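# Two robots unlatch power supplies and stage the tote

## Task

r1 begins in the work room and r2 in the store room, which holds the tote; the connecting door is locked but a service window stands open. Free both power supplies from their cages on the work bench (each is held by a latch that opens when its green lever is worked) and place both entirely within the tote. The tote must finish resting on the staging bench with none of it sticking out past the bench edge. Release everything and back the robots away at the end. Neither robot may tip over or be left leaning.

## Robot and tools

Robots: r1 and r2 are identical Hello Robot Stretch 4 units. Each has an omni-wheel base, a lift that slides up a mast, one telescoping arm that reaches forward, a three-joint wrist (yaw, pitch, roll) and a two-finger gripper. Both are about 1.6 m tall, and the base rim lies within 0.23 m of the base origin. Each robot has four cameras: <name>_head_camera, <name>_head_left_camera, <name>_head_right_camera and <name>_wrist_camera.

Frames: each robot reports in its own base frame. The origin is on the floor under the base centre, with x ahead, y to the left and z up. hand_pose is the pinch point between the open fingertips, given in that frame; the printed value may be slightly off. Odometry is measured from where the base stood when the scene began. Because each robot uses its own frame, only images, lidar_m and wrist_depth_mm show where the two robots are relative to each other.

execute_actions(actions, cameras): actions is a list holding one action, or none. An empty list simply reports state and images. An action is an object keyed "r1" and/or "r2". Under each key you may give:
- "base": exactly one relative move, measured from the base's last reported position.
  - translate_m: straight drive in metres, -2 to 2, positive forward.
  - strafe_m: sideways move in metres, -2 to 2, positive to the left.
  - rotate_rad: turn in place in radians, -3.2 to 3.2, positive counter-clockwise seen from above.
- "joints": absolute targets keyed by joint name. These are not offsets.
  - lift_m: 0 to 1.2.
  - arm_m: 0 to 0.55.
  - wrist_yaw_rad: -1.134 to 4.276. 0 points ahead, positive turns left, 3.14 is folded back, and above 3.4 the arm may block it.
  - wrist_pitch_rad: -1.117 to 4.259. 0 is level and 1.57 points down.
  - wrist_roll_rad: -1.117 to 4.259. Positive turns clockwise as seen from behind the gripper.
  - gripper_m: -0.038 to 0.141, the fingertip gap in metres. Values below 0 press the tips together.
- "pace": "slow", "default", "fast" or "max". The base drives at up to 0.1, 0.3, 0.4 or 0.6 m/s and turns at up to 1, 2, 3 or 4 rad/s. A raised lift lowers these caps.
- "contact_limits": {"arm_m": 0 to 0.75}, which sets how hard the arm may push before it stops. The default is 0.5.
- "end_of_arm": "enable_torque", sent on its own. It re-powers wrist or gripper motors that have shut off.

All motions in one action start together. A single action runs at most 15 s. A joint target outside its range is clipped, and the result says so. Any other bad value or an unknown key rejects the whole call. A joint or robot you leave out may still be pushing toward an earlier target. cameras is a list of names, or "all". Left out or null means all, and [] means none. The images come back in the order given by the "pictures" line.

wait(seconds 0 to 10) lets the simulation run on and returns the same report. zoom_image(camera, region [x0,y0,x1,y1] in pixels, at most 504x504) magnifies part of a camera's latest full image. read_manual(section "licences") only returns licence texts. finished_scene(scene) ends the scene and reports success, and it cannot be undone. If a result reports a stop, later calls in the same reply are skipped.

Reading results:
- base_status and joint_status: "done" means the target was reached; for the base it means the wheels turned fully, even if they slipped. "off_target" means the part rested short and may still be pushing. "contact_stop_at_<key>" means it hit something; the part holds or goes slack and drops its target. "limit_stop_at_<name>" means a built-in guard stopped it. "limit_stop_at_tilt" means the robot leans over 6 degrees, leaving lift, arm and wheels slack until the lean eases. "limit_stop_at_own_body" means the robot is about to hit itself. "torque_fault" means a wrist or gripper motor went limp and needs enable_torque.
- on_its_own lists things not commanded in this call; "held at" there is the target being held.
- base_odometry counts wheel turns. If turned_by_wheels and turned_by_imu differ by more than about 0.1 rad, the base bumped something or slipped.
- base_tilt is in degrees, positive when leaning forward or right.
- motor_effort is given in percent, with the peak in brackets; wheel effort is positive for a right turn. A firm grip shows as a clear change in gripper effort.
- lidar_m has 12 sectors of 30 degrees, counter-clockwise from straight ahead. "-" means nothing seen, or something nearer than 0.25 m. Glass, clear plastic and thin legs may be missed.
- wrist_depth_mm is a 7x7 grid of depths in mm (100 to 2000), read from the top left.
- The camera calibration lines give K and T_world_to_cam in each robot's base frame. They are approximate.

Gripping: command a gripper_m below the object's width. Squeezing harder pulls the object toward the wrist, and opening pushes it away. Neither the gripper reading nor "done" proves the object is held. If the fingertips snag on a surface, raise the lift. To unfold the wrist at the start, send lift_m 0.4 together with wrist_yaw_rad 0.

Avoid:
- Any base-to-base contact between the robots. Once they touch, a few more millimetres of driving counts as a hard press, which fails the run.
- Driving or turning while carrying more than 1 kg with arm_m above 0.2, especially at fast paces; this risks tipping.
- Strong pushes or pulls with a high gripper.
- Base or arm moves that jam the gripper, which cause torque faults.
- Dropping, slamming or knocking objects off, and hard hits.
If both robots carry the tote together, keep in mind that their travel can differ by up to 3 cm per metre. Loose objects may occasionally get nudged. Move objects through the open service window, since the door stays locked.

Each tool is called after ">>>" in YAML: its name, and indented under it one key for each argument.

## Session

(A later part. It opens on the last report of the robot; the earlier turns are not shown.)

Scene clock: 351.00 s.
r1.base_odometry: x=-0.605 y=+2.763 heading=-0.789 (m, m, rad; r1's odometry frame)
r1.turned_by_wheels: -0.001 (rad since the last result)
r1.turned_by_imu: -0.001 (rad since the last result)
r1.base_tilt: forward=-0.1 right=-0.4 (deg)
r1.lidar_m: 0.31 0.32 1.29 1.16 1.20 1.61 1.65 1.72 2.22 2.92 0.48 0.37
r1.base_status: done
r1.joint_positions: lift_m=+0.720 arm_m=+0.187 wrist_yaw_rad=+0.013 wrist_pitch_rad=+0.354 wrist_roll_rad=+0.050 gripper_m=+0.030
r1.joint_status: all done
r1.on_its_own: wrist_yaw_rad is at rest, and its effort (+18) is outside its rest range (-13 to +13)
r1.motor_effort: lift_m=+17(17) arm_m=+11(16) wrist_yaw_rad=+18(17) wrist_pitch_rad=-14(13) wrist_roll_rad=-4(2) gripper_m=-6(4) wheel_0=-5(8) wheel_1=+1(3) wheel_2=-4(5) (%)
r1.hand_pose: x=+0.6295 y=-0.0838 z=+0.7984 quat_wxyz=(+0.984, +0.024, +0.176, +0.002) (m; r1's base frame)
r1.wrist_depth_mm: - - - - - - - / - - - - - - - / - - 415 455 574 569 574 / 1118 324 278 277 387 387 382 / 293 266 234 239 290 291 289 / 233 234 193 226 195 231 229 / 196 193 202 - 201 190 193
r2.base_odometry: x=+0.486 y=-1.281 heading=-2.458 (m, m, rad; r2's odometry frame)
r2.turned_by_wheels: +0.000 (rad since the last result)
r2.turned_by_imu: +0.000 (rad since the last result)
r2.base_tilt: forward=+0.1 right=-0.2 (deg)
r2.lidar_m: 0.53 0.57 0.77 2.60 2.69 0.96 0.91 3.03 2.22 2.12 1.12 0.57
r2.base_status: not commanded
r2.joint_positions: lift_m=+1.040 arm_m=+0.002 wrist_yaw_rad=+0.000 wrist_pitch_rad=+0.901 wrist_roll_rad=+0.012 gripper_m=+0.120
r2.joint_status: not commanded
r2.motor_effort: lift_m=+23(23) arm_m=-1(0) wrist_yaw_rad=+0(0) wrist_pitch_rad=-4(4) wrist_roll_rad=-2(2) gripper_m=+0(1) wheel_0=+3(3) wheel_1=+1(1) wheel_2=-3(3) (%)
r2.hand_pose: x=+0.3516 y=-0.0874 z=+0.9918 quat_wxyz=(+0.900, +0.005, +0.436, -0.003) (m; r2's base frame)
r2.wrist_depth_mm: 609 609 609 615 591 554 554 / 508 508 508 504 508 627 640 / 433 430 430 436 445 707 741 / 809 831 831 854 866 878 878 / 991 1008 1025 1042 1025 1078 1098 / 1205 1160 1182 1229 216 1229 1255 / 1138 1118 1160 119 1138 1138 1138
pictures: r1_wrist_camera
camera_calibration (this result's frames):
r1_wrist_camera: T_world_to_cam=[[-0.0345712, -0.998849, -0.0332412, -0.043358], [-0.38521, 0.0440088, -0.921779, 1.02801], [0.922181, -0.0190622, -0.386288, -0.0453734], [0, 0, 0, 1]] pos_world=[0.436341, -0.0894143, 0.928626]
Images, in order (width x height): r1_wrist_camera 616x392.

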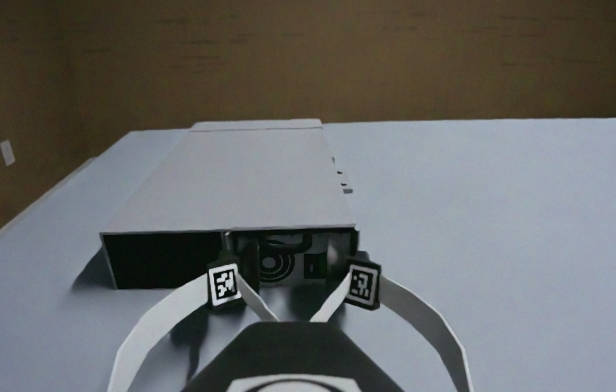

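>>> execute_actions:
  actions:
    - {"r1":{"base":{"strafe_m":-0.003},"joints":{"gripper_m":0.005,"arm_m":0.197,"lift_m":0.720},"pace":"slow"}}
  cameras: []

>>> execute_actions:
  actions:
    - {"r1":{"joints":{"gripper_m":-0.017,"arm_m":0.203,"lift_m":0.718},"pace":"slow"}}
  cameras: ["r1_wrist_camera"]

>>> zoom_image:
  camera: "r1_wrist_camera"
  region: [190, 190, 410, 330]

Scene clock: 352.53 s.
r1.base_odometry: x=-0.607 y=+2.761 heading=-0.790 (m, m, rad; r1's odometry frame)
r1.turned_by_wheels: +0.000 (rad since the last result)
r1.turned_by_imu: +0.000 (rad since the last result)
r1.base_tilt: forward=-0.1 right=-0.4 (deg)
r1.lidar_m: 0.31 0.33 1.29 1.18 1.22 1.64 1.66 1.69 2.21 2.92 0.48 0.34
r1.base_status: done
r1.joint_positions: lift_m=+0.720 arm_m=+0.195 wrist_yaw_rad=+0.014 wrist_pitch_rad=+0.358 wrist_roll_rad=+0.049 gripper_m=+0.005
r1.joint_status: all done
r1.on_its_own: wrist_yaw_rad is at rest, and its effort (+15) is outside its rest range (-13 to +13); wrist_pitch_rad is at rest, and its effort (-25) is outside its rest range (-23 to +23)
r1.motor_effort: lift_m=+17(17) arm_m=+13(19) wrist_yaw_rad=+15(22) wrist_pitch_rad=-25(25) wrist_roll_rad=+1(1) gripper_m=-18(19) wheel_0=+2(4) wheel_1=+1(2) wheel_2=-8(8) (%)
r1.hand_pose: x=+0.6370 y=-0.0835 z=+0.7973 quat_wxyz=(+0.984, +0.023, +0.178, +0.003) (m; r1's base frame)
r1.wrist_depth_mm: - - - - - - - / - - - - - - - / - 569 399 439 559 554 554 / 397 293 272 271 379 377 375 / 285 258 228 232 283 283 281 / 228 213 206 223 191 227 226 / 193 191 199 - 198 189 195
r2.base_odometry: x=+0.486 y=-1.281 heading=-2.458 (m, m, rad; r2's odometry frame)
r2.turned_by_wheels: +0.000 (rad since the last result)
r2.turned_by_imu: +0.000 (rad since the last result)
r2.base_tilt: forward=+0.2 right=-0.2 (deg)
r2.lidar_m: 0.51 0.56 0.78 2.59 2.72 0.96 0.93 3.05 2.20 2.10 1.10 0.57
r2.base_status: not commanded
r2.joint_positions: lift_m=+1.040 arm_m=+0.002 wrist_yaw_rad=+0.000 wrist_pitch_rad=+0.901 wrist_roll_rad=+0.012 gripper_m=+0.120
r2.joint_status: not commanded
r2.motor_effort: lift_m=+23(23) arm_m=-1(1) wrist_yaw_rad=+0(0) wrist_pitch_rad=-4(3) wrist_roll_rad=+0(3) gripper_m=-1(1) wheel_0=+3(3) wheel_1=+1(1) wheel_2=-2(3) (%)
r2.hand_pose: x=+0.3516 y=-0.0874 z=+0.9918 quat_wxyz=(+0.900, +0.005, +0.436, -0.003) (m; r2's base frame)
r2.wrist_depth_mm: 603 615 609 609 591 549 564 / 504 504 504 504 508 627 634 / 430 433 433 439 445 715 741 / 820 831 842 842 866 866 878 / 991 1025 1025 1060 1025 1078 1078 / 1205 1160 1205 1229 215 1229 1255 / 1138 1118 1138 119 1138 1118 1138
pictures: none
No camera images: the call's "cameras" was empty. Leave "cameras" out to get every camera's image.

Scene clock: 353.60 s.
r1.base_odometry: x=-0.607 y=+2.761 heading=-0.790 (m, m, rad; r1's odometry frame)
r1.turned_by_wheels: +0.000 (rad since the last result)
r1.turned_by_imu: +0.000 (rad since the last result)
r1.base_tilt: forward=-0.1 right=-0.4 (deg)
r1.lidar_m: 0.32 0.34 1.24 1.18 1.24 1.60 1.65 1.68 2.24 2.89 0.50 0.34
r1.base_status: not commanded
r1.joint_positions: lift_m=+0.718 arm_m=+0.201 wrist_yaw_rad=+0.013 wrist_pitch_rad=+0.360 wrist_roll_rad=+0.049 gripper_m=-0.016
r1.joint_status: all done
r1.on_its_own: wrist_yaw_rad is at rest, and its effort (+19) is outside its rest range (-13 to +13); wrist_pitch_rad is at rest, and its effort (-30) is outside its rest range (-23 to +23)
r1.motor_effort: lift_m=+16(17) arm_m=+14(17) wrist_yaw_rad=+19(22) wrist_pitch_rad=-30(28) wrist_roll_rad=+1(2) gripper_m=-21(23) wheel_0=+3(3) wheel_1=+1(1) wheel_2=-8(8) (%)
r1.hand_pose: x=+0.6426 y=-0.0838 z=+0.7949 quat_wxyz=(+0.984, +0.023, +0.179, +0.002) (m; r1's base frame)
r1.wrist_depth_mm: - - - - - - - / - - - - - - - / - 554 389 427 544 549 544 / 392 285 264 264 370 370 366 / 282 256 224 224 281 281 279 / 225 210 202 220 185 223 222 / 189 188 196 - 194 187 191
r2.base_odometry: x=+0.486 y=-1.281 heading=-2.458 (m, m, rad; r2's odometry frame)
r2.turned_by_wheels: +0.000 (rad since the last result)
r2.turned_by_imu: +0.000 (rad since the last result)
r2.base_tilt: forward=+0.1 right=-0.2 (deg)
r2.lidar_m: 0.54 0.56 0.79 2.59 2.71 0.96 0.90 3.03 2.20 2.12 1.11 0.54
r2.base_status: not commanded
r2.joint_positions: lift_m=+1.040 arm_m=+0.002 wrist_yaw_rad=+0.000 wrist_pitch_rad=+0.901 wrist_roll_rad=+0.012 gripper_m=+0.120
r2.joint_status: not commanded
r2.motor_effort: lift_m=+23(23) arm_m=+0(1) wrist_yaw_rad=+0(0) wrist_pitch_rad=-4(4) wrist_roll_rad=-1(2) gripper_m=-1(1) wheel_0=+3(3) wheel_1=+1(1) wheel_2=-3(3) (%)
r2.hand_pose: x=+0.3516 y=-0.0874 z=+0.9918 quat_wxyz=(+0.900, +0.005, +0.436, -0.003) (m; r2's base frame)
r2.wrist_depth_mm: 609 615 615 615 591 554 559 / 504 504 504 504 504 627 640 / 433 433 433 436 445 715 741 / 820 820 831 842 854 866 878 / 991 1008 1025 1042 1025 1078 1098 / 1205 1160 1182 1229 216 1205 1229 / 1138 1118 1138 119 1138 1118 1138
pictures: r1_wrist_camera
camera_calibration (this result's frames):
r1_wrist_camera: T_world_to_cam=[[-0.0344375, -0.998904, -0.031708, -0.0443839], [-0.390121, 0.0426458, -0.919776, 1.03131], [0.920119, -0.0193048, -0.391162, -0.0535604], [0, 0, 0, 1]] pos_world=[0.45009, -0.0893503, 0.926218]
Images, in order (width x height): r1_wrist_camera 616x392.

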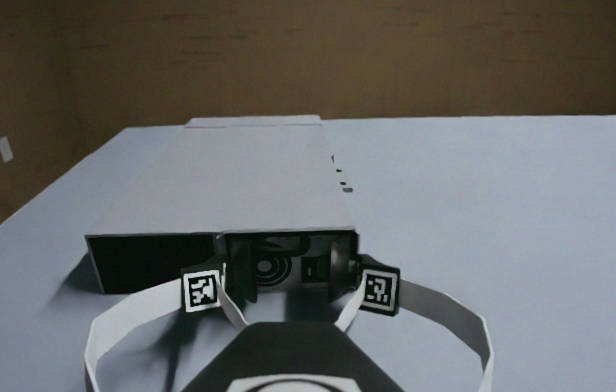

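Region (190, 190, 410, 330) of r1_wrist_camera's 616x392 image, scaled by 2.291; it fills the top 321 rows of this view, and the rest is white.

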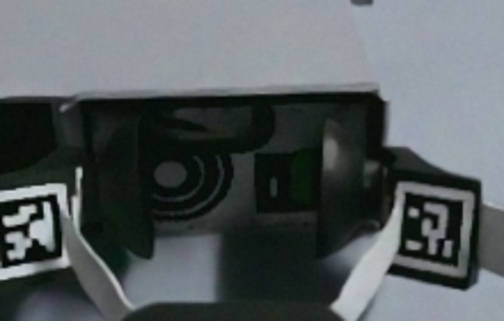

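>>> execute_actions:
  actions:
    - {"r1":{"joints":{"gripper_m":-0.038,"arm_m":0.206,"lift_m":0.714},"pace":"slow"}}
  cameras: []

>>> execute_actions:
  actions:
    - {"r1":{"joints":{"arm_m":0.198},"pace":"slow"}}
  cameras: ["r1_wrist_camera"]

>>> zoom_image:
  camera: "r1_wrist_camera"
  region: [190, 190, 410, 330]

Scene clock: 354.80 s.
r1.base_odometry: x=-0.607 y=+2.761 heading=-0.790 (m, m, rad; r1's odometry frame)
r1.turned_by_wheels: +0.000 (rad since the last result)
r1.turned_by_imu: +0.000 (rad since the last result)
r1.base_tilt: forward=+0.0 right=-0.4 (deg)
r1.lidar_m: 0.30 0.33 1.28 1.18 1.21 1.63 1.65 1.69 2.24 2.93 0.51 0.32
r1.base_status: not commanded
r1.joint_positions: lift_m=+0.714 arm_m=+0.204 wrist_yaw_rad=+0.014 wrist_pitch_rad=+0.357 wrist_roll_rad=+0.049 gripper_m=-0.037
r1.joint_status: all done
r1.on_its_own: wrist_yaw_rad is at rest, and its effort (+15) is outside its rest range (-13 to +13)
r1.motor_effort: lift_m=+17(16) arm_m=+12(18) wrist_yaw_rad=+15(22) wrist_pitch_rad=-21(28) wrist_roll_rad=+3(4) gripper_m=-27(29) wheel_0=+1(3) wheel_1=+1(1) wheel_2=-8(8) (%)
r1.hand_pose: x=+0.6462 y=-0.0835 z=+0.7916 quat_wxyz=(+0.984, +0.023, +0.178, +0.003) (m; r1's base frame)
r1.wrist_depth_mm: - - - - - - - / - - - - - - - / - 564 387 421 539 544 544 / 382 281 259 259 368 364 364 / 277 250 218 222 278 277 273 / 221 163 196 223 181 211 219 / 183 185 192 - 192 185 189
r2.base_odometry: x=+0.486 y=-1.281 heading=-2.458 (m, m, rad; r2's odometry frame)
r2.turned_by_wheels: +0.000 (rad since the last result)
r2.turned_by_imu: +0.000 (rad since the last result)
r2.base_tilt: forward=+0.1 right=-0.2 (deg)
r2.lidar_m: 0.53 0.57 0.79 2.60 2.73 0.97 0.90 3.05 2.20 2.12 1.11 0.55
r2.base_status: not commanded
r2.joint_positions: lift_m=+1.040 arm_m=+0.002 wrist_yaw_rad=+0.000 wrist_pitch_rad=+0.901 wrist_roll_rad=+0.012 gripper_m=+0.120
r2.joint_status: not commanded
r2.motor_effort: lift_m=+22(23) arm_m=-1(1) wrist_yaw_rad=-1(0) wrist_pitch_rad=-4(4) wrist_roll_rad=+1(2) gripper_m=+0(1) wheel_0=+2(3) wheel_1=+1(1) wheel_2=-2(3) (%)
r2.hand_pose: x=+0.3516 y=-0.0874 z=+0.9918 quat_wxyz=(+0.900, +0.005, +0.436, -0.003) (m; r2's base frame)
r2.wrist_depth_mm: 609 603 609 609 591 554 554 / 508 508 504 508 504 627 640 / 436 436 433 436 445 715 750 / 809 820 842 842 866 878 891 / 976 1008 1025 1042 1008 1078 1078 / 1182 1160 1182 1255 216 1205 1229 / 1138 1118 1118 119 1118 1118 1160
pictures: none
No camera images: the call's "cameras" was empty. Leave "cameras" out to get every camera's image.

Scene clock: 355.67 s.
r1.base_odometry: x=-0.607 y=+2.761 heading=-0.790 (m, m, rad; r1's odometry frame)
r1.turned_by_wheels: +0.000 (rad since the last result)
r1.turned_by_imu: +0.000 (rad since the last result)
r1.base_tilt: forward=+0.0 right=-0.4 (deg)
r1.lidar_m: 0.30 0.31 1.29 1.20 1.22 1.61 1.66 1.72 2.24 2.94 0.49 0.35
r1.base_status: not commanded
r1.joint_positions: lift_m=+0.714 arm_m=+0.200 wrist_yaw_rad=+0.020 wrist_pitch_rad=+0.355 wrist_roll_rad=+0.049 gripper_m=-0.037
r1.joint_status: all done
r1.motor_effort: lift_m=+18(18) arm_m=-11(15) wrist_yaw_rad=-1(14) wrist_pitch_rad=-15(23) wrist_roll_rad=+2(4) gripper_m=-31(31) wheel_0=+0(1) wheel_1=+0(1) wheel_2=-2(8) (%)
r1.hand_pose: x=+0.6429 y=-0.0821 z=+0.7921 quat_wxyz=(+0.984, +0.022, +0.177, +0.005) (m; r1's base frame)
r1.wrist_depth_mm: - - - - - - - / - - - - - - - / - 559 392 427 544 544 549 / 389 283 263 260 370 368 366 / 281 251 219 224 279 278 274 / 223 166 198 223 181 212 220 / 190 186 193 - 192 185 188
r2.base_odometry: x=+0.486 y=-1.281 heading=-2.458 (m, m, rad; r2's odometry frame)
r2.turned_by_wheels: +0.000 (rad since the last result)
r2.turned_by_imu: +0.000 (rad since the last result)
r2.base_tilt: forward=+0.1 right=-0.2 (deg)
r2.lidar_m: 0.54 0.55 0.80 2.61 2.72 0.96 0.91 3.06 2.19 2.11 1.14 0.55
r2.base_status: not commanded
r2.joint_positions: lift_m=+1.040 arm_m=+0.002 wrist_yaw_rad=+0.000 wrist_pitch_rad=+0.901 wrist_roll_rad=+0.012 gripper_m=+0.120
r2.joint_status: not commanded
r2.motor_effort: lift_m=+22(23) arm_m=-1(0) wrist_yaw_rad=+0(0) wrist_pitch_rad=-4(4) wrist_roll_rad=-1(2) gripper_m=+0(0) wheel_0=+3(3) wheel_1=+1(1) wheel_2=-3(3) (%)
r2.hand_pose: x=+0.3516 y=-0.0874 z=+0.9918 quat_wxyz=(+0.900, +0.005, +0.436, -0.003) (m; r2's base frame)
r2.wrist_depth_mm: 603 609 609 603 585 559 559 / 508 512 504 508 508 627 640 / 433 433 433 439 442 707 741 / 820 831 820 842 854 866 891 / 991 1008 1025 1060 1025 1078 1098 / 1205 1182 1182 1255 215 1229 1229 / 1138 1118 1160 119 1118 1118 1138
pictures: r1_wrist_camera
camera_calibration (this result's frames):
r1_wrist_camera: T_world_to_cam=[[-0.0277537, -0.999114, -0.0316399, -0.0470778], [-0.385914, 0.0399075, -0.921671, 1.02737], [0.922117, -0.0133696, -0.386679, -0.0592661], [0, 0, 0, 1]] pos_world=[0.449822, -0.0888284, 0.922495]
Images, in order (width x height): r1_wrist_camera 616x392.

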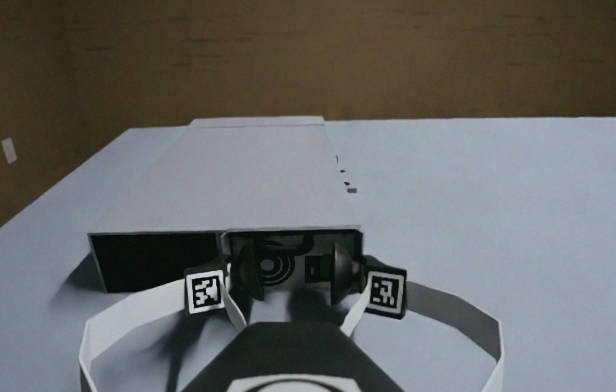

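Region (190, 190, 410, 330) of r1_wrist_camera's 616x392 image, scaled by 2.291; it fills the top 321 rows of this view, and the rest is white.

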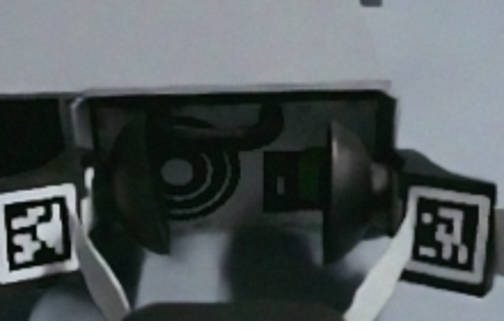

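>>> execute_actions:
  actions:
    - {"r1":{"joints":{"arm_m":0.196},"pace":"slow"}}
  cameras: ["r1_wrist_camera"]

Scene clock: 356.33 s.
r1.base_odometry: x=-0.607 y=+2.761 heading=-0.789 (m, m, rad; r1's odometry frame)
r1.turned_by_wheels: +0.000 (rad since the last result)
r1.turned_by_imu: +0.000 (rad since the last result)
r1.base_tilt: forward=-0.1 right=-0.4 (deg)
r1.lidar_m: 0.32 0.34 1.29 1.18 1.23 1.61 1.65 1.71 2.23 2.91 0.51 0.35
r1.base_status: not commanded
r1.joint_positions: lift_m=+0.714 arm_m=+0.198 wrist_yaw_rad=+0.021 wrist_pitch_rad=+0.354 wrist_roll_rad=+0.049 gripper_m=-0.037
r1.joint_status: all done
r1.motor_effort: lift_m=+18(19) arm_m=-12(10) wrist_yaw_rad=-5(7) wrist_pitch_rad=-12(14) wrist_roll_rad=+3(3) gripper_m=-31(32) wheel_0=-1(1) wheel_1=+0(0) wheel_2=+0(2) (%)
r1.hand_pose: x=+0.6414 y=-0.0816 z=+0.7924 quat_wxyz=(+0.984, +0.022, +0.176, +0.006) (m; r1's base frame)
r1.wrist_depth_mm: - - - - - - - / - - - - - - - / - 574 392 430 549 549 559 / 394 282 264 263 373 368 368 / 281 253 220 226 278 278 276 / 223 164 181 224 181 212 220 / 190 186 193 - 193 185 188
r2.base_odometry: x=+0.486 y=-1.281 heading=-2.458 (m, m, rad; r2's odometry frame)
r2.turned_by_wheels: +0.000 (rad since the last result)
r2.turned_by_imu: +0.000 (rad since the last result)
r2.base_tilt: forward=+0.1 right=-0.2 (deg)
r2.lidar_m: 0.53 0.58 0.78 2.59 2.69 0.97 0.88 3.06 2.22 2.11 1.12 0.57
r2.base_status: not commanded
r2.joint_positions: lift_m=+1.040 arm_m=+0.002 wrist_yaw_rad=+0.000 wrist_pitch_rad=+0.901 wrist_roll_rad=+0.012 gripper_m=+0.120
r2.joint_status: not commanded
r2.motor_effort: lift_m=+23(23) arm_m=+0(0) wrist_yaw_rad=+0(0) wrist_pitch_rad=-4(4) wrist_roll_rad=-1(1) gripper_m=+0(0) wheel_0=+2(3) wheel_1=+1(1) wheel_2=-2(3) (%)
r2.hand_pose: x=+0.3516 y=-0.0874 z=+0.9918 quat_wxyz=(+0.900, +0.005, +0.436, -0.003) (m; r2's base frame)
r2.wrist_depth_mm: 615 609 609 609 591 554 559 / 504 508 504 504 508 627 634 / 433 433 436 439 445 715 732 / 820 820 831 842 854 866 891 / 991 1008 1025 1042 1025 1078 1118 / 1229 1182 1182 1229 215 1229 1255 / 1138 1118 1118 119 1160 1118 1118
pictures: r1_wrist_camera
camera_calibration (this result's frames):
r1_wrist_camera: T_world_to_cam=[[-0.0260583, -0.999158, -0.0316861, -0.0477111], [-0.385085, 0.0392837, -0.922045, 1.02671], [0.922513, -0.011825, -0.385784, -0.0586234], [0, 0, 0, 1]] pos_world=[0.448208, -0.0886971, 0.922544]
Images, in order (width x height): r1_wrist_camera 616x392.

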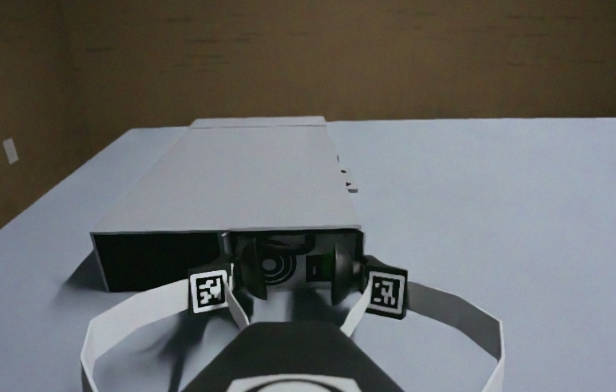

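>>> execute_actions:
  actions:
    - {"r1":{"base":{"strafe_m":0.004},"joints":{"arm_m":0.184,"gripper_m":0.036,"lift_m":0.721},"pace":"slow"}}
  cameras: ["r1_wrist_camera"]

Scene clock: 359.00 s.
r1.base_odometry: x=-0.604 y=+2.763 heading=-0.790 (m, m, rad; r1's odometry frame)
r1.turned_by_wheels: +0.000 (rad since the last result)
r1.turned_by_imu: +0.000 (rad since the last result)
r1.base_tilt: forward=+0.0 right=-0.4 (deg)
r1.lidar_m: 0.30 0.32 1.28 1.18 1.22 1.59 1.64 1.70 2.24 2.91 0.50 0.32
r1.base_status: done
r1.joint_positions: lift_m=+0.721 arm_m=+0.185 wrist_yaw_rad=+0.018 wrist_pitch_rad=+0.353 wrist_roll_rad=+0.050 gripper_m=+0.036
r1.joint_status: all done
r1.motor_effort: lift_m=+22(26) arm_m=-6(15) wrist_yaw_rad=+4(15) wrist_pitch_rad=-10(35) wrist_roll_rad=-2(4) gripper_m=-3(33) wheel_0=-2(7) wheel_1=+1(2) wheel_2=-3(4) (%)
r1.hand_pose: x=+0.6283 y=-0.0824 z=+0.7992 quat_wxyz=(+0.984, +0.023, +0.176, +0.005) (m; r1's base frame)
r1.wrist_depth_mm: - - - - - - - / - - - - - - - / - - 427 459 580 580 580 / 1808 370 282 281 389 387 389 / 296 268 236 240 293 293 289 / 235 236 188 227 195 233 230 / 198 194 204 - 198 193 195
r2.base_odometry: x=+0.486 y=-1.281 heading=-2.458 (m, m, rad; r2's odometry frame)
r2.turned_by_wheels: +0.000 (rad since the last result)
r2.turned_by_imu: +0.001 (rad since the last result)
r2.base_tilt: forward=+0.0 right=-0.2 (deg)
r2.lidar_m: 0.52 0.55 0.79 2.60 2.71 0.99 0.92 3.07 2.19 2.11 1.11 0.58
r2.base_status: not commanded
r2.joint_positions: lift_m=+1.040 arm_m=+0.002 wrist_yaw_rad=+0.000 wrist_pitch_rad=+0.901 wrist_roll_rad=+0.012 gripper_m=+0.120
r2.joint_status: not commanded
r2.motor_effort: lift_m=+23(23) arm_m=+0(0) wrist_yaw_rad=+0(0) wrist_pitch_rad=-5(3) wrist_roll_rad=+0(2) gripper_m=-1(1) wheel_0=+3(3) wheel_1=+1(1) wheel_2=-3(3) (%)
r2.hand_pose: x=+0.3516 y=-0.0874 z=+0.9918 quat_wxyz=(+0.900, +0.005, +0.436, -0.003) (m; r2's base frame)
r2.wrist_depth_mm: 609 609 615 609 591 554 559 / 508 508 508 504 504 621 640 / 433 430 430 439 445 715 741 / 820 820 831 842 866 878 878 / 991 1008 1025 1060 1008 1078 1078 / 1205 1160 1182 1205 215 1229 1229 / 1138 1118 1138 119 1138 1138 1138
pictures: r1_wrist_camera
camera_calibration (this result's frames):
r1_wrist_camera: T_world_to_cam=[[-0.0293004, -0.999031, -0.0328403, -0.045642], [-0.38429, 0.041588, -0.922275, 1.02787], [0.922747, -0.0144028, -0.385136, -0.0447437], [0, 0, 0, 1]] pos_world=[0.434949, -0.0889891, 0.929246]
Images, in order (width x height): r1_wrist_camera 616x392.

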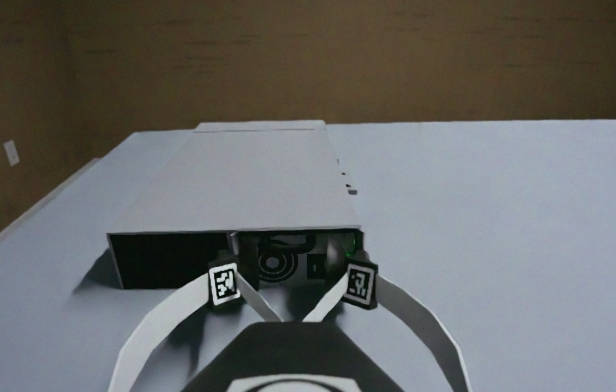

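>>> execute_actions:
  actions:
    - {"r1":{"joints":{"arm_m":0.158},"pace":"slow"}}
  cameras: []

>>> execute_actions:
  actions:
    - {"r1":{"base":{"strafe_m":-0.011},"joints":{"gripper_m":0.062,"lift_m":0.725,"wrist_roll_rad":0.15}}}
  cameras: []

>>> execute_actions:
  actions:
    - {"r1":{"joints":{"arm_m":0.179},"pace":"slow","contact_limits":{"arm_m":0.2}}}
  cameras: ["r1_wrist_camera"]

Scene clock: 360.50 s.
r1.base_odometry: x=-0.604 y=+2.763 heading=-0.790 (m, m, rad; r1's odometry frame)
r1.turned_by_wheels: +0.000 (rad since the last result)
r1.turned_by_imu: +0.000 (rad since the last result)
r1.base_tilt: forward=+0.0 right=-0.4 (deg)
r1.lidar_m: 0.31 0.35 1.27 1.18 1.22 1.60 1.65 1.71 2.24 2.90 0.49 0.33
r1.base_status: not commanded
r1.joint_positions: lift_m=+0.721 arm_m=+0.160 wrist_yaw_rad=+0.020 wrist_pitch_rad=+0.353 wrist_roll_rad=+0.050 gripper_m=+0.036
r1.joint_status: all done
r1.motor_effort: lift_m=+22(22) arm_m=-9(14) wrist_yaw_rad=-2(2) wrist_pitch_rad=-8(9) wrist_roll_rad=+0(1) gripper_m=-3(5) wheel_0=-1(1) wheel_1=+1(1) wheel_2=-2(3) (%)
r1.hand_pose: x=+0.6029 y=-0.0820 z=+0.7994 quat_wxyz=(+0.984, +0.023, +0.176, +0.005) (m; r1's base frame)
r1.wrist_depth_mm: - - - - - - - / - - - - - - - / - - 424 442 585 580 585 / 1863 373 306 285 394 387 389 / 297 285 271 271 296 293 291 / 236 236 189 229 192 233 232 / 198 195 204 - 195 194 195
r2.base_odometry: x=+0.486 y=-1.281 heading=-2.458 (m, m, rad; r2's odometry frame)
r2.turned_by_wheels: +0.000 (rad since the last result)
r2.turned_by_imu: +0.000 (rad since the last result)
r2.base_tilt: forward=+0.1 right=-0.2 (deg)
r2.lidar_m: 0.54 0.56 0.80 2.62 2.72 0.96 0.92 3.06 2.22 2.12 1.11 0.55
r2.base_status: not commanded
r2.joint_positions: lift_m=+1.040 arm_m=+0.002 wrist_yaw_rad=+0.000 wrist_pitch_rad=+0.901 wrist_roll_rad=+0.012 gripper_m=+0.120
r2.joint_status: not commanded
r2.motor_effort: lift_m=+23(23) arm_m=+0(1) wrist_yaw_rad=+0(0) wrist_pitch_rad=-4(3) wrist_roll_rad=-1(1) gripper_m=-1(1) wheel_0=+3(3) wheel_1=+1(1) wheel_2=-2(3) (%)
r2.hand_pose: x=+0.3516 y=-0.0874 z=+0.9918 quat_wxyz=(+0.900, +0.005, +0.436, -0.003) (m; r2's base frame)
r2.wrist_depth_mm: 603 609 603 609 591 554 559 / 508 508 504 508 504 634 634 / 433 433 433 436 442 715 741 / 820 831 831 842 866 878 878 / 976 1008 1025 1042 1025 1078 1098 / 1205 1182 1182 1229 215 1229 1255 / 1138 1118 1138 119 1160 1138 1138
pictures: none
No camera images: the call's "cameras" was empty. Leave "cameras" out to get every camera's image.

Scene clock: 361.50 s.
r1.base_odometry: x=-0.612 y=+2.756 heading=-0.790 (m, m, rad; r1's odometry frame)
r1.turned_by_wheels: +0.000 (rad since the last result)
r1.turned_by_imu: +0.000 (rad since the last result)
r1.base_tilt: forward=+0.0 right=-0.4 (deg)
r1.lidar_m: 0.30 0.30 1.27 1.19 1.24 1.61 1.66 1.72 2.22 2.90 0.50 0.33
r1.base_status: done
r1.joint_positions: lift_m=+0.725 arm_m=+0.160 wrist_yaw_rad=+0.020 wrist_pitch_rad=+0.352 wrist_roll_rad=+0.150 gripper_m=+0.062
r1.joint_status: all done
r1.motor_effort: lift_m=+22(23) arm_m=-9(9) wrist_yaw_rad=-1(1) wrist_pitch_rad=-8(8) wrist_roll_rad=-2(0) gripper_m=-3(7) wheel_0=+0(3) wheel_1=+1(3) wheel_2=-1(2) (%)
r1.hand_pose: x=+0.6029 y=-0.0820 z=+0.8034 quat_wxyz=(+0.982, +0.072, +0.176, -0.003) (m; r1's base frame)
r1.wrist_depth_mm: - - - - - - - / - - - - - - - / - - 469 488 549 504 484 / 1921 427 306 307 379 357 342 / 342 301 264 272 283 278 266 / 267 258 230 235 198 224 217 / 220 211 214 - 200 186 187
r2.base_odometry: x=+0.486 y=-1.281 heading=-2.458 (m, m, rad; r2's odometry frame)
r2.turned_by_wheels: +0.000 (rad since the last result)
r2.turned_by_imu: +0.000 (rad since the last result)
r2.base_tilt: forward=+0.2 right=-0.1 (deg)
r2.lidar_m: 0.53 0.55 0.80 2.60 2.70 0.97 0.91 3.05 2.22 2.12 1.10 0.57
r2.base_status: not commanded
r2.joint_positions: lift_m=+1.040 arm_m=+0.002 wrist_yaw_rad=+0.000 wrist_pitch_rad=+0.901 wrist_roll_rad=+0.012 gripper_m=+0.120
r2.joint_status: not commanded
r2.motor_effort: lift_m=+23(23) arm_m=+0(0) wrist_yaw_rad=+0(1) wrist_pitch_rad=-4(4) wrist_roll_rad=-2(1) gripper_m=-2(1) wheel_0=+3(3) wheel_1=+1(1) wheel_2=-3(3) (%)
r2.hand_pose: x=+0.3516 y=-0.0874 z=+0.9918 quat_wxyz=(+0.900, +0.005, +0.436, -0.003) (m; r2's base frame)
r2.wrist_depth_mm: 615 609 609 609 591 554 559 / 504 508 508 508 504 627 640 / 433 430 430 439 445 707 750 / 820 831 831 842 866 878 878 / 991 1008 1025 1042 1025 1078 1098 / 1229 1160 1182 1205 215 1229 1255 / 1138 1118 1138 119 1138 1138 1138
pictures: none
No camera images: the call's "cameras" was empty. Leave "cameras" out to get every camera's image.

Scene clock: 362.70 s.
r1.base_odometry: x=-0.612 y=+2.756 heading=-0.790 (m, m, rad; r1's odometry frame)
r1.turned_by_wheels: +0.000 (rad since the last result)
r1.turned_by_imu: +0.000 (rad since the last result)
r1.base_tilt: forward=+0.0 right=-0.4 (deg)
r1.lidar_m: 0.32 0.30 1.27 1.18 1.24 1.63 1.67 1.71 2.24 2.95 0.51 0.34
r1.base_status: not commanded
r1.joint_positions: lift_m=+0.725 arm_m=+0.177 wrist_yaw_rad=+0.020 wrist_pitch_rad=+0.352 wrist_roll_rad=+0.150 gripper_m=+0.062
r1.joint_status: all done
r1.motor_effort: lift_m=+23(23) arm_m=+9(10) wrist_yaw_rad=-2(1) wrist_pitch_rad=-7(8) wrist_roll_rad=-1(1) gripper_m=-3(2) wheel_0=+0(0) wheel_1=+1(0) wheel_2=-1(1) (%)
r1.contact_limits: arm_m 0.2
r1.hand_pose: x=+0.6208 y=-0.0820 z=+0.8034 quat_wxyz=(+0.982, +0.072, +0.176, -0.003) (m; r1's base frame)
r1.wrist_depth_mm: - - - - - - - / - - - - - - - / - - 462 484 539 508 488 / 1863 421 309 306 379 357 342 / 342 282 247 252 283 276 265 / 267 256 229 234 198 224 217 / 219 211 214 - 198 187 187
r2.base_odometry: x=+0.486 y=-1.281 heading=-2.458 (m, m, rad; r2's odometry frame)
r2.turned_by_wheels: +0.000 (rad since the last result)
r2.turned_by_imu: +0.000 (rad since the last result)
r2.base_tilt: forward=+0.1 right=-0.2 (deg)
r2.lidar_m: 0.54 0.56 0.78 2.61 2.71 0.97 0.91 3.01 2.20 2.12 1.10 0.56
r2.base_status: not commanded
r2.joint_positions: lift_m=+1.040 arm_m=+0.002 wrist_yaw_rad=+0.000 wrist_pitch_rad=+0.901 wrist_roll_rad=+0.012 gripper_m=+0.120
r2.joint_status: not commanded
r2.motor_effort: lift_m=+23(23) arm_m=+0(1) wrist_yaw_rad=+0(0) wrist_pitch_rad=-4(4) wrist_roll_rad=-1(2) gripper_m=+0(0) wheel_0=+3(3) wheel_1=+1(1) wheel_2=-3(3) (%)
r2.hand_pose: x=+0.3516 y=-0.0874 z=+0.9918 quat_wxyz=(+0.900, +0.005, +0.436, -0.003) (m; r2's base frame)
r2.wrist_depth_mm: 609 609 609 609 585 554 559 / 504 504 508 504 504 634 634 / 433 433 430 439 445 707 741 / 820 820 842 854 866 866 878 / 1008 1008 1008 1060 1042 1078 1078 / 1182 1160 1182 1229 215 1229 1229 / 1138 1118 1138 119 1138 1138 1118
pictures: r1_wrist_camera
camera_calibration (this result's frames):
r1_wrist_camera: T_world_to_cam=[[-0.0622653, -0.990073, -0.12601, 0.050724], [-0.382249, 0.140285, -0.913349, 1.02849], [0.921959, -0.00870268, -0.387189, -0.0335833], [0, 0, 0, 1]] pos_world=[0.427261, -0.0943535, 0.932762]
Images, in order (width x height): r1_wrist_camera 616x392.

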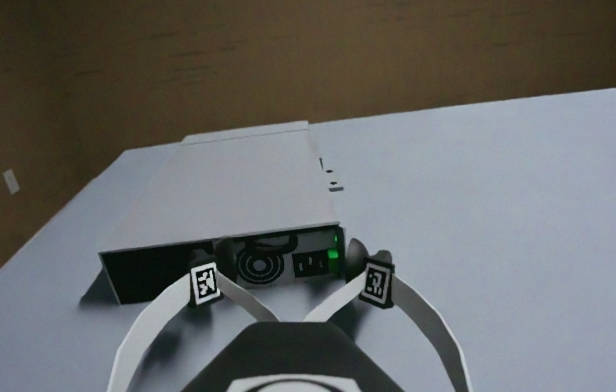

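>>> execute_actions:
  actions:
    - {"r1":{"base":{"strafe_m":0.005},"joints":{"gripper_m":0.048,"arm_m":0.181},"pace":"slow"}}
  cameras: []

>>> execute_actions:
  actions:
    - {"r1":{"base":{"strafe_m":0.005},"joints":{"gripper_m":0.036,"arm_m":0.185},"pace":"slow"}}
  cameras: []

>>> execute_actions:
  actions:
    - {"r1":{"base":{"strafe_m":0.003},"joints":{"gripper_m":0.03,"arm_m":0.191},"pace":"slow"}}
  cameras: ["r1_wrist_camera"]

>>> zoom_image:
  camera: "r1_wrist_camera"
  region: [190, 190, 410, 330]

Scene clock: 363.83 s.
r1.base_odometry: x=-0.609 y=+2.759 heading=-0.790 (m, m, rad; r1's odometry frame)
r1.turned_by_wheels: +0.000 (rad since the last result)
r1.turned_by_imu: +0.000 (rad since the last result)
r1.base_tilt: forward=+0.0 right=-0.3 (deg)
r1.lidar_m: 0.31 0.31 1.29 1.19 1.24 1.60 1.64 1.67 2.22 2.89 0.49 0.36
r1.base_status: done
r1.joint_positions: lift_m=+0.725 arm_m=+0.179 wrist_yaw_rad=+0.018 wrist_pitch_rad=+0.352 wrist_roll_rad=+0.150 gripper_m=+0.048
r1.joint_status: all done
r1.motor_effort: lift_m=+23(23) arm_m=+9(11) wrist_yaw_rad=+2(4) wrist_pitch_rad=-8(8) wrist_roll_rad=+0(1) gripper_m=-4(7) wheel_0=-2(3) wheel_1=+0(1) wheel_2=+0(1) (%)
r1.hand_pose: x=+0.6227 y=-0.0824 z=+0.8034 quat_wxyz=(+0.982, +0.072, +0.175, -0.004) (m; r1's base frame)
r1.wrist_depth_mm: - - - - - - - / - - - - - - - / - - 462 480 539 504 488 / - 421 306 297 379 355 342 / 343 279 246 250 286 276 265 / 265 255 213 234 200 224 216 / 220 210 214 - 198 186 188
r2.base_odometry: x=+0.486 y=-1.281 heading=-2.458 (m, m, rad; r2's odometry frame)
r2.turned_by_wheels: +0.000 (rad since the last result)
r2.turned_by_imu: +0.000 (rad since the last result)
r2.base_tilt: forward=+0.1 right=-0.2 (deg)
r2.lidar_m: 0.55 0.54 0.79 2.60 2.72 0.99 0.91 3.05 2.23 2.11 1.10 0.57
r2.base_status: not commanded
r2.joint_positions: lift_m=+1.040 arm_m=+0.002 wrist_yaw_rad=+0.000 wrist_pitch_rad=+0.901 wrist_roll_rad=+0.012 gripper_m=+0.120
r2.joint_status: not commanded
r2.motor_effort: lift_m=+23(23) arm_m=+0(0) wrist_yaw_rad=+0(0) wrist_pitch_rad=-4(4) wrist_roll_rad=-3(2) gripper_m=-1(1) wheel_0=+3(3) wheel_1=+1(1) wheel_2=-3(3) (%)
r2.hand_pose: x=+0.3516 y=-0.0874 z=+0.9918 quat_wxyz=(+0.900, +0.005, +0.436, -0.003) (m; r2's base frame)
r2.wrist_depth_mm: 609 615 615 609 591 549 554 / 504 508 504 504 504 627 627 / 433 433 433 442 445 707 741 / 809 831 842 854 866 878 878 / 991 1008 1025 1042 1008 1078 1098 / 1205 1182 1205 1229 215 1229 1255 / 1160 1118 1138 119 1138 1138 1138
pictures: none
No camera images: the call's "cameras" was empty. Leave "cameras" out to get every camera's image.

Scene clock: 364.73 s.
r1.base_odometry: x=-0.605 y=+2.763 heading=-0.790 (m, m, rad; r1's odometry frame)
r1.turned_by_wheels: -0.001 (rad since the last result)
r1.turned_by_imu: -0.001 (rad since the last result)
r1.base_tilt: forward=+0.0 right=-0.4 (deg)
r1.lidar_m: 0.33 0.33 1.27 1.18 1.23 1.62 1.66 1.69 2.24 2.93 0.53 0.34
r1.base_status: done
r1.joint_positions: lift_m=+0.725 arm_m=+0.183 wrist_yaw_rad=+0.015 wrist_pitch_rad=+0.353 wrist_roll_rad=+0.150 gripper_m=+0.036
r1.joint_status: all done
r1.motor_effort: lift_m=+23(23) arm_m=+9(10) wrist_yaw_rad=+12(13) wrist_pitch_rad=-10(11) wrist_roll_rad=-1(2) gripper_m=-5(9) wheel_0=-5(6) wheel_1=+1(4) wheel_2=-3(2) (%)
r1.hand_pose: x=+0.6262 y=-0.0832 z=+0.8031 quat_wxyz=(+0.982, +0.072, +0.176, -0.006) (m; r1's base frame)
r1.wrist_depth_mm: - - - - - - - / - - - - - - - / - - 459 477 544 500 480 / - 421 301 290 373 357 340 / 343 273 243 245 289 273 265 / 264 249 189 230 196 223 216 / 218 208 213 - 199 186 187
r2.base_odometry: x=+0.486 y=-1.281 heading=-2.458 (m, m, rad; r2's odometry frame)
r2.turned_by_wheels: +0.000 (rad since the last result)
r2.turned_by_imu: +0.000 (rad since the last result)
r2.base_tilt: forward=+0.1 right=-0.2 (deg)
r2.lidar_m: 0.54 0.57 0.78 2.59 2.70 0.97 0.91 3.03 2.21 2.10 1.12 0.56
r2.base_status: not commanded
r2.joint_positions: lift_m=+1.040 arm_m=+0.002 wrist_yaw_rad=+0.000 wrist_pitch_rad=+0.901 wrist_roll_rad=+0.012 gripper_m=+0.120
r2.joint_status: not commanded
r2.motor_effort: lift_m=+23(23) arm_m=+0(0) wrist_yaw_rad=-1(0) wrist_pitch_rad=-5(4) wrist_roll_rad=-1(1) gripper_m=+0(1) wheel_0=+3(2) wheel_1=+1(1) wheel_2=-3(3) (%)
r2.hand_pose: x=+0.3516 y=-0.0874 z=+0.9918 quat_wxyz=(+0.900, +0.005, +0.436, -0.003) (m; r2's base frame)
r2.wrist_depth_mm: 609 603 615 609 585 549 559 / 508 504 508 508 504 627 634 / 433 433 436 439 442 715 741 / 820 820 831 842 866 878 878 / 991 1008 1025 1042 1025 1060 1098 / 1205 1160 1205 1229 215 1229 1229 / 1138 1118 1138 119 1138 1138 1138
pictures: none
No camera images: the call's "cameras" was empty. Leave "cameras" out to get every camera's image.

Scene clock: 365.50 s.
r1.base_odometry: x=-0.603 y=+2.765 heading=-0.791 (m, m, rad; r1's odometry frame)
r1.turned_by_wheels: -0.001 (rad since the last result)
r1.turned_by_imu: +0.000 (rad since the last result)
r1.base_tilt: forward=-0.1 right=-0.3 (deg)
r1.lidar_m: 0.30 0.33 1.26 1.18 1.23 1.60 1.65 1.71 2.24 2.94 0.49 0.34
r1.base_status: done
r1.joint_positions: lift_m=+0.725 arm_m=+0.189 wrist_yaw_rad=+0.013 wrist_pitch_rad=+0.356 wrist_roll_rad=+0.150 gripper_m=+0.030
r1.joint_status: all done
r1.on_its_own: wrist_yaw_rad is at rest, and its effort (+18) is outside its rest range (-13 to +13)
r1.motor_effort: lift_m=+23(22) arm_m=+13(13) wrist_yaw_rad=+18(19) wrist_pitch_rad=-17(17) wrist_roll_rad=-2(0) gripper_m=-4(6) wheel_0=-3(7) wheel_1=+1(3) wheel_2=-5(5) (%)
r1.hand_pose: x=+0.6312 y=-0.0838 z=+0.8025 quat_wxyz=(+0.982, +0.073, +0.177, -0.007) (m; r1's base frame)
r1.wrist_depth_mm: - - - - - - - / - - - - - - - / - - 455 473 535 492 473 / 1921 418 301 286 373 351 342 / 340 270 242 241 278 273 263 / 263 246 193 229 195 222 216 / 216 209 212 - 196 184 186
r2.base_odometry: x=+0.486 y=-1.281 heading=-2.458 (m, m, rad; r2's odometry frame)
r2.turned_by_wheels: +0.000 (rad since the last result)
r2.turned_by_imu: +0.000 (rad since the last result)
r2.base_tilt: forward=+0.1 right=-0.3 (deg)
r2.lidar_m: 0.54 0.56 0.80 2.61 2.71 0.99 0.91 3.04 2.18 2.13 1.12 0.55
r2.base_status: not commanded
r2.joint_positions: lift_m=+1.040 arm_m=+0.002 wrist_yaw_rad=+0.000 wrist_pitch_rad=+0.901 wrist_roll_rad=+0.012 gripper_m=+0.120
r2.joint_status: not commanded
r2.motor_effort: lift_m=+23(23) arm_m=+0(1) wrist_yaw_rad=+0(1) wrist_pitch_rad=-5(4) wrist_roll_rad=-2(0) gripper_m=-1(2) wheel_0=+3(3) wheel_1=+1(1) wheel_2=-3(3) (%)
r2.hand_pose: x=+0.3516 y=-0.0874 z=+0.9918 quat_wxyz=(+0.900, +0.005, +0.436, -0.003) (m; r2's base frame)
r2.wrist_depth_mm: 603 609 615 609 585 554 564 / 504 504 504 504 504 621 640 / 433 433 433 442 439 707 741 / 809 831 842 854 866 878 878 / 991 1008 1025 1042 1025 1078 1078 / 1205 1182 1182 1229 216 1229 1229 / 1138 1118 1138 119 1138 1138 1138
pictures: r1_wrist_camera
camera_calibration (this result's frames):
r1_wrist_camera: T_world_to_cam=[[-0.0693581, -0.989613, -0.125919, 0.0538993], [-0.384341, 0.142986, -0.912051, 1.03242], [0.920582, -0.0148624, -0.390267, -0.0407407], [0, 0, 0, 1]] pos_world=[0.438044, -0.0948876, 0.932503]
Images, in order (width x height): r1_wrist_camera 616x392.

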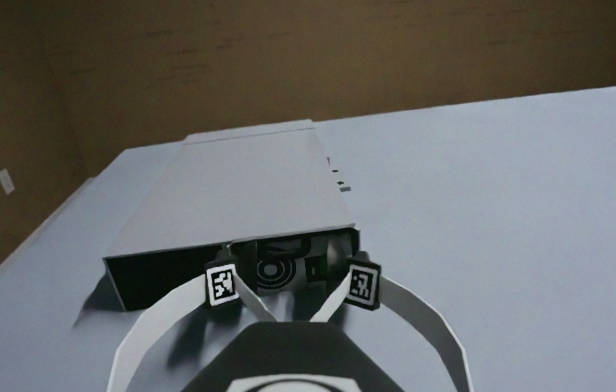

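Region (190, 190, 410, 330) of r1_wrist_camera's 616x392 image, scaled by 2.291; it fills the top 321 rows of this view, and the rest is white.

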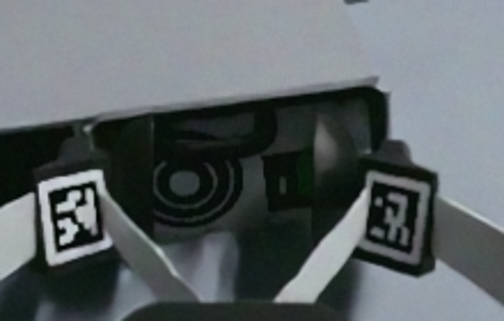

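>>> execute_actions:
  actions:
    - {"r1":{"base":{"strafe_m":-0.002},"joints":{"gripper_m":0.005,"arm_m":0.198,"lift_m":0.723},"pace":"slow"}}
  cameras: []

>>> execute_actions:
  actions:
    - {"r1":{"joints":{"gripper_m":-0.017,"arm_m":0.203,"lift_m":0.720},"pace":"slow"}}
  cameras: []

>>> execute_actions:
  actions:
    - {"r1":{"joints":{"gripper_m":-0.038,"arm_m":0.207,"lift_m":0.718},"pace":"slow"}}
  cameras: ["r1_wrist_camera"]

>>> zoom_image:
  camera: "r1_wrist_camera"
  region: [190, 190, 410, 330]

Scene clock: 367.00 s.
r1.base_odometry: x=-0.605 y=+2.764 heading=-0.791 (m, m, rad; r1's odometry frame)
r1.turned_by_wheels: +0.000 (rad since the last result)
r1.turned_by_imu: +0.000 (rad since the last result)
r1.base_tilt: forward=-0.1 right=-0.4 (deg)
r1.lidar_m: 0.32 0.30 1.28 1.17 1.22 1.62 1.65 1.70 2.22 2.93 0.51 0.35
r1.base_status: done
r1.joint_positions: lift_m=+0.723 arm_m=+0.196 wrist_yaw_rad=+0.014 wrist_pitch_rad=+0.358 wrist_roll_rad=+0.150 gripper_m=+0.005
r1.joint_status: all done
r1.on_its_own: wrist_yaw_rad is at rest, and its effort (+16) is outside its rest range (-13 to +13)
r1.motor_effort: lift_m=+16(21) arm_m=+13(20) wrist_yaw_rad=+16(22) wrist_pitch_rad=-23(24) wrist_roll_rad=+1(1) gripper_m=-20(21) wheel_0=+1(4) wheel_1=+4(4) wheel_2=-9(9) (%)
r1.hand_pose: x=+0.6379 y=-0.0837 z=+0.8004 quat_wxyz=(+0.981, +0.072, +0.178, -0.007) (m; r1's base frame)
r1.wrist_depth_mm: - - - - - - - / - - - - - - - / - - 442 455 521 484 466 / 1921 407 294 278 364 347 332 / 330 254 232 235 277 268 259 / 258 230 189 229 190 216 213 / 212 205 209 - 196 183 184
r2.base_odometry: x=+0.486 y=-1.281 heading=-2.458 (m, m, rad; r2's odometry frame)
r2.turned_by_wheels: +0.000 (rad since the last result)
r2.turned_by_imu: +0.000 (rad since the last result)
r2.base_tilt: forward=+0.1 right=-0.2 (deg)
r2.lidar_m: 0.53 0.56 0.78 2.59 2.73 0.98 0.94 3.06 2.22 2.10 1.12 0.56
r2.base_status: not commanded
r2.joint_positions: lift_m=+1.040 arm_m=+0.002 wrist_yaw_rad=+0.000 wrist_pitch_rad=+0.901 wrist_roll_rad=+0.012 gripper_m=+0.120
r2.joint_status: not commanded
r2.motor_effort: lift_m=+22(23) arm_m=-1(0) wrist_yaw_rad=+0(0) wrist_pitch_rad=-4(4) wrist_roll_rad=-2(1) gripper_m=-1(1) wheel_0=+3(3) wheel_1=+1(1) wheel_2=-3(3) (%)
r2.hand_pose: x=+0.3516 y=-0.0874 z=+0.9918 quat_wxyz=(+0.900, +0.005, +0.436, -0.003) (m; r2's base frame)
r2.wrist_depth_mm: 603 615 609 609 591 554 559 / 508 508 504 504 508 627 640 / 436 430 433 436 445 715 732 / 820 820 831 854 866 866 878 / 1008 1008 1025 1042 1025 1078 1078 / 1205 1160 1182 1229 216 1229 1229 / 1138 1118 1138 119 1160 1138 1138
pictures: none
No camera images: the call's "cameras" was empty. Leave "cameras" out to get every camera's image.

Scene clock: 368.07 s.
r1.base_odometry: x=-0.605 y=+2.764 heading=-0.791 (m, m, rad; r1's odometry frame)
r1.turned_by_wheels: +0.000 (rad since the last result)
r1.turned_by_imu: +0.000 (rad since the last result)
r1.base_tilt: forward=-0.1 right=-0.3 (deg)
r1.lidar_m: 0.30 0.34 1.28 1.17 1.22 1.63 1.65 1.71 2.21 2.92 0.50 0.35
r1.base_status: not commanded
r1.joint_positions: lift_m=+0.720 arm_m=+0.201 wrist_yaw_rad=+0.013 wrist_pitch_rad=+0.357 wrist_roll_rad=+0.149 gripper_m=-0.016
r1.joint_status: all done
r1.on_its_own: wrist_yaw_rad is at rest, and its effort (+16) is outside its rest range (-13 to +13)
r1.motor_effort: lift_m=+16(15) arm_m=+13(14) wrist_yaw_rad=+16(24) wrist_pitch_rad=-22(23) wrist_roll_rad=+2(2) gripper_m=-23(22) wheel_0=+1(1) wheel_1=+3(4) wheel_2=-9(9) (%)
r1.hand_pose: x=+0.6429 y=-0.0838 z=+0.7976 quat_wxyz=(+0.981, +0.072, +0.178, -0.007) (m; r1's base frame)
r1.wrist_depth_mm: - - - - - - - / - - - - - - - / - - 433 442 517 480 455 / 1863 382 286 272 355 340 330 / 327 247 225 228 272 265 256 / 254 169 201 226 186 211 208 / 210 203 206 - 193 181 181
r2.base_odometry: x=+0.486 y=-1.281 heading=-2.458 (m, m, rad; r2's odometry frame)
r2.turned_by_wheels: +0.000 (rad since the last result)
r2.turned_by_imu: +0.000 (rad since the last result)
r2.base_tilt: forward=+0.1 right=-0.2 (deg)
r2.lidar_m: 0.52 0.57 0.78 2.59 2.68 0.98 0.91 3.06 2.22 2.10 1.13 0.57
r2.base_status: not commanded
r2.joint_positions: lift_m=+1.040 arm_m=+0.002 wrist_yaw_rad=+0.000 wrist_pitch_rad=+0.901 wrist_roll_rad=+0.012 gripper_m=+0.120
r2.joint_status: not commanded
r2.motor_effort: lift_m=+23(23) arm_m=+0(0) wrist_yaw_rad=+0(1) wrist_pitch_rad=-4(4) wrist_roll_rad=-1(2) gripper_m=+0(1) wheel_0=+3(3) wheel_1=+1(1) wheel_2=-3(3) (%)
r2.hand_pose: x=+0.3516 y=-0.0874 z=+0.9918 quat_wxyz=(+0.900, +0.005, +0.436, -0.003) (m; r2's base frame)
r2.wrist_depth_mm: 603 609 609 609 591 554 559 / 508 508 504 504 508 627 640 / 433 433 430 439 442 715 741 / 820 831 842 842 854 866 878 / 991 1008 1025 1042 1025 1078 1098 / 1229 1182 1205 1205 216 1229 1255 / 1138 1118 1138 119 1138 1118 1138
pictures: none
No camera images: the call's "cameras" was empty. Leave "cameras" out to get every camera's image.

Scene clock: 369.10 s.
r1.base_odometry: x=-0.605 y=+2.764 heading=-0.791 (m, m, rad; r1's odometry frame)
r1.turned_by_wheels: +0.000 (rad since the last result)
r1.turned_by_imu: +0.000 (rad since the last result)
r1.base_tilt: forward=-0.1 right=-0.4 (deg)
r1.lidar_m: 0.30 0.31 1.27 1.17 1.24 1.62 1.67 1.70 2.22 2.89 0.52 0.36
r1.base_status: not commanded
r1.joint_positions: lift_m=+0.718 arm_m=+0.205 wrist_yaw_rad=+0.014 wrist_pitch_rad=+0.357 wrist_roll_rad=+0.149 gripper_m=-0.037
r1.joint_status: all done
r1.on_its_own: wrist_yaw_rad is at rest, and its effort (+16) is outside its rest range (-13 to +13)
r1.motor_effort: lift_m=+17(16) arm_m=+12(16) wrist_yaw_rad=+16(25) wrist_pitch_rad=-21(22) wrist_roll_rad=+2(5) gripper_m=-27(30) wheel_0=+1(1) wheel_1=+3(3) wheel_2=-8(9) (%)
r1.hand_pose: x=+0.6472 y=-0.0836 z=+0.7957 quat_wxyz=(+0.981, +0.072, +0.178, -0.006) (m; r1's base frame)
r1.wrist_depth_mm: - - - - - - - / - - - - - - - / - - 427 442 512 477 455 / 1921 373 282 268 353 336 324 / 322 236 222 224 270 263 253 / 252 171 193 226 182 202 205 / 204 202 204 - 190 179 178
r2.base_odometry: x=+0.486 y=-1.281 heading=-2.458 (m, m, rad; r2's odometry frame)
r2.turned_by_wheels: +0.000 (rad since the last result)
r2.turned_by_imu: +0.000 (rad since the last result)
r2.base_tilt: forward=+0.1 right=-0.2 (deg)
r2.lidar_m: 0.52 0.58 0.77 2.62 2.74 1.00 0.90 3.05 2.20 2.12 1.11 0.53
r2.base_status: not commanded
r2.joint_positions: lift_m=+1.040 arm_m=+0.002 wrist_yaw_rad=+0.000 wrist_pitch_rad=+0.901 wrist_roll_rad=+0.012 gripper_m=+0.120
r2.joint_status: not commanded
r2.motor_effort: lift_m=+23(23) arm_m=-1(1) wrist_yaw_rad=-1(0) wrist_pitch_rad=-4(4) wrist_roll_rad=-2(1) gripper_m=-1(0) wheel_0=+3(3) wheel_1=+1(1) wheel_2=-3(2) (%)
r2.hand_pose: x=+0.3516 y=-0.0874 z=+0.9918 quat_wxyz=(+0.900, +0.005, +0.436, -0.003) (m; r2's base frame)
r2.wrist_depth_mm: 609 609 609 609 591 554 559 / 504 504 508 504 508 627 634 / 433 436 433 436 442 707 741 / 809 831 842 854 854 878 891 / 991 1008 1008 1042 1025 1078 1098 / 1205 1160 1205 1229 215 1229 1255 / 1138 1118 1138 119 1118 1118 1138
pictures: r1_wrist_camera
camera_calibration (this result's frames):
r1_wrist_camera: T_world_to_cam=[[-0.0684514, -0.9898, -0.124944, 0.0529694], [-0.385694, 0.141755, -0.911672, 1.03276], [0.920084, -0.0142151, -0.391463, -0.0567839], [0, 0, 0, 1]] pos_world=[0.454199, -0.0947767, 0.925924]
Images, in order (width x height): r1_wrist_camera 616x392.

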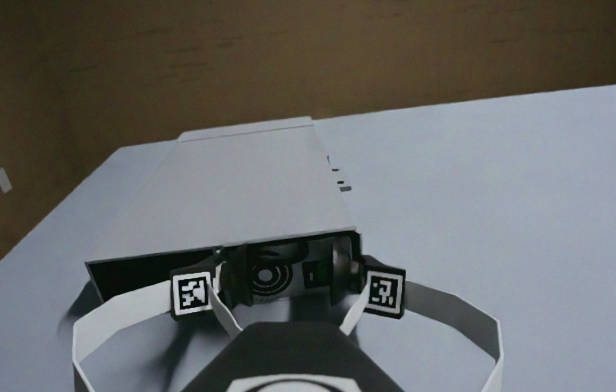

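Region (190, 190, 410, 330) of r1_wrist_camera's 616x392 image, scaled by 2.291; it fills the top 321 rows of this view, and the rest is white.

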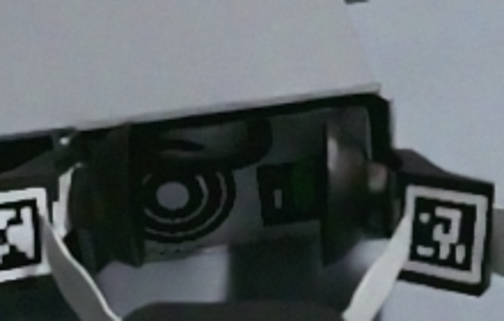

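Looks well seated. Pull.

>>> execute_actions:
  actions:
    - {"r1":{"joints":{"arm_m":0.198,"lift_m":0.716},"pace":"slow"}}
  cameras: []

>>> execute_actions:
  actions:
    - {"r1":{"joints":{"arm_m":0.195},"pace":"slow"}}
  cameras: ["r1_wrist_camera"]

>>> zoom_image:
  camera: "r1_wrist_camera"
  region: [190, 190, 410, 330]

Scene clock: 370.17 s.
r1.base_odometry: x=-0.605 y=+2.763 heading=-0.791 (m, m, rad; r1's odometry frame)
r1.turned_by_wheels: +0.000 (rad since the last result)
r1.turned_by_imu: +0.000 (rad since the last result)
r1.base_tilt: forward=-0.1 right=-0.3 (deg)
r1.lidar_m: 0.30 0.33 1.26 1.19 1.21 1.60 1.64 1.70 2.23 2.89 0.48 0.33
r1.base_status: not commanded
r1.joint_positions: lift_m=+0.716 arm_m=+0.200 wrist_yaw_rad=+0.020 wrist_pitch_rad=+0.352 wrist_roll_rad=+0.149 gripper_m=-0.037
r1.joint_status: all done
r1.motor_effort: lift_m=+17(18) arm_m=-11(11) wrist_yaw_rad=-3(18) wrist_pitch_rad=-6(21) wrist_roll_rad=+3(3) gripper_m=-33(33) wheel_0=-1(1) wheel_1=+1(3) wheel_2=-2(8) (%)
r1.hand_pose: x=+0.6433 y=-0.0820 z=+0.7950 quat_wxyz=(+0.982, +0.072, +0.175, -0.003) (m; r1's base frame)
r1.wrist_depth_mm: - - - - - - - / - - - - - - - / - - 436 445 517 480 462 / 1921 397 283 268 359 342 325 / 324 246 225 227 268 262 253 / 252 166 197 225 183 202 207 / 204 201 204 - 190 179 179
r2.base_odometry: x=+0.486 y=-1.281 heading=-2.458 (m, m, rad; r2's odometry frame)
r2.turned_by_wheels: +0.000 (rad since the last result)
r2.turned_by_imu: +0.000 (rad since the last result)
r2.base_tilt: forward=+0.2 right=-0.2 (deg)
r2.lidar_m: 0.52 0.55 0.79 2.61 2.72 0.97 0.91 3.06 2.19 2.12 1.10 0.57
r2.base_status: not commanded
r2.joint_positions: lift_m=+1.040 arm_m=+0.002 wrist_yaw_rad=+0.000 wrist_pitch_rad=+0.901 wrist_roll_rad=+0.012 gripper_m=+0.120
r2.joint_status: not commanded
r2.motor_effort: lift_m=+23(23) arm_m=-1(0) wrist_yaw_rad=+0(0) wrist_pitch_rad=-4(4) wrist_roll_rad=-1(1) gripper_m=-1(1) wheel_0=+3(3) wheel_1=+1(1) wheel_2=-3(3) (%)
r2.hand_pose: x=+0.3516 y=-0.0874 z=+0.9918 quat_wxyz=(+0.900, +0.005, +0.436, -0.003) (m; r2's base frame)
r2.wrist_depth_mm: 609 609 603 609 585 549 559 / 508 508 508 508 504 627 640 / 433 433 433 436 445 707 750 / 820 820 842 842 866 866 891 / 991 1025 1025 1042 1025 1060 1078 / 1205 1160 1182 1229 215 1229 1229 / 1138 1118 1118 119 1118 1138 1160
pictures: none
No camera images: the call's "cameras" was empty. Leave "cameras" out to get every camera's image.

Scene clock: 370.80 s.
r1.base_odometry: x=-0.605 y=+2.763 heading=-0.791 (m, m, rad; r1's odometry frame)
r1.turned_by_wheels: +0.000 (rad since the last result)
r1.turned_by_imu: +0.000 (rad since the last result)
r1.base_tilt: forward=-0.1 right=-0.3 (deg)
r1.lidar_m: 0.30 0.30 1.27 1.17 1.22 1.59 1.65 1.73 2.23 2.92 0.50 0.34
r1.base_status: not commanded
r1.joint_positions: lift_m=+0.716 arm_m=+0.197 wrist_yaw_rad=+0.023 wrist_pitch_rad=+0.351 wrist_roll_rad=+0.149 gripper_m=-0.037
r1.joint_status: all done
r1.motor_effort: lift_m=+18(17) arm_m=-13(12) wrist_yaw_rad=-9(9) wrist_pitch_rad=-3(6) wrist_roll_rad=+3(3) gripper_m=-34(32) wheel_0=-2(2) wheel_1=+1(1) wheel_2=+1(2) (%)
r1.hand_pose: x=+0.6410 y=-0.0813 z=+0.7954 quat_wxyz=(+0.982, +0.071, +0.175, -0.002) (m; r1's base frame)
r1.wrist_depth_mm: - - - - - - - / - - - - - - - / - - 439 445 525 492 466 / 1863 402 286 271 359 342 329 / 325 250 224 227 270 264 255 / 253 164 195 228 182 202 207 / 212 201 204 - 191 180 179
r2.base_odometry: x=+0.486 y=-1.281 heading=-2.458 (m, m, rad; r2's odometry frame)
r2.turned_by_wheels: +0.000 (rad since the last result)
r2.turned_by_imu: +0.000 (rad since the last result)
r2.base_tilt: forward=+0.2 right=-0.2 (deg)
r2.lidar_m: 0.53 0.57 0.79 2.61 2.72 0.99 0.93 3.04 2.20 2.12 1.10 0.57
r2.base_status: not commanded
r2.joint_positions: lift_m=+1.040 arm_m=+0.002 wrist_yaw_rad=+0.000 wrist_pitch_rad=+0.901 wrist_roll_rad=+0.012 gripper_m=+0.120
r2.joint_status: not commanded
r2.motor_effort: lift_m=+22(23) arm_m=+0(1) wrist_yaw_rad=+0(1) wrist_pitch_rad=-4(4) wrist_roll_rad=-1(2) gripper_m=+0(2) wheel_0=+3(3) wheel_1=+1(1) wheel_2=-3(3) (%)
r2.hand_pose: x=+0.3516 y=-0.0874 z=+0.9918 quat_wxyz=(+0.900, +0.005, +0.436, -0.003) (m; r2's base frame)
r2.wrist_depth_mm: 609 609 609 615 585 549 554 / 504 508 504 508 504 621 634 / 433 433 433 442 445 715 741 / 820 831 842 854 866 878 878 / 991 1008 1008 1042 1025 1098 1078 / 1229 1160 1182 1229 215 1229 1229 / 1138 1118 1138 119 1138 1138 1118
pictures: r1_wrist_camera
camera_calibration (this result's frames):
r1_wrist_camera: T_world_to_cam=[[-0.0591515, -0.990331, -0.125483, 0.049252], [-0.380901, 0.138584, -0.914171, 1.02842], [0.922722, -0.00627795, -0.385415, -0.0570735], [0, 0, 0, 1]] pos_world=[0.447303, -0.0941053, 0.924337]
Images, in order (width x height): r1_wrist_camera 616x392.

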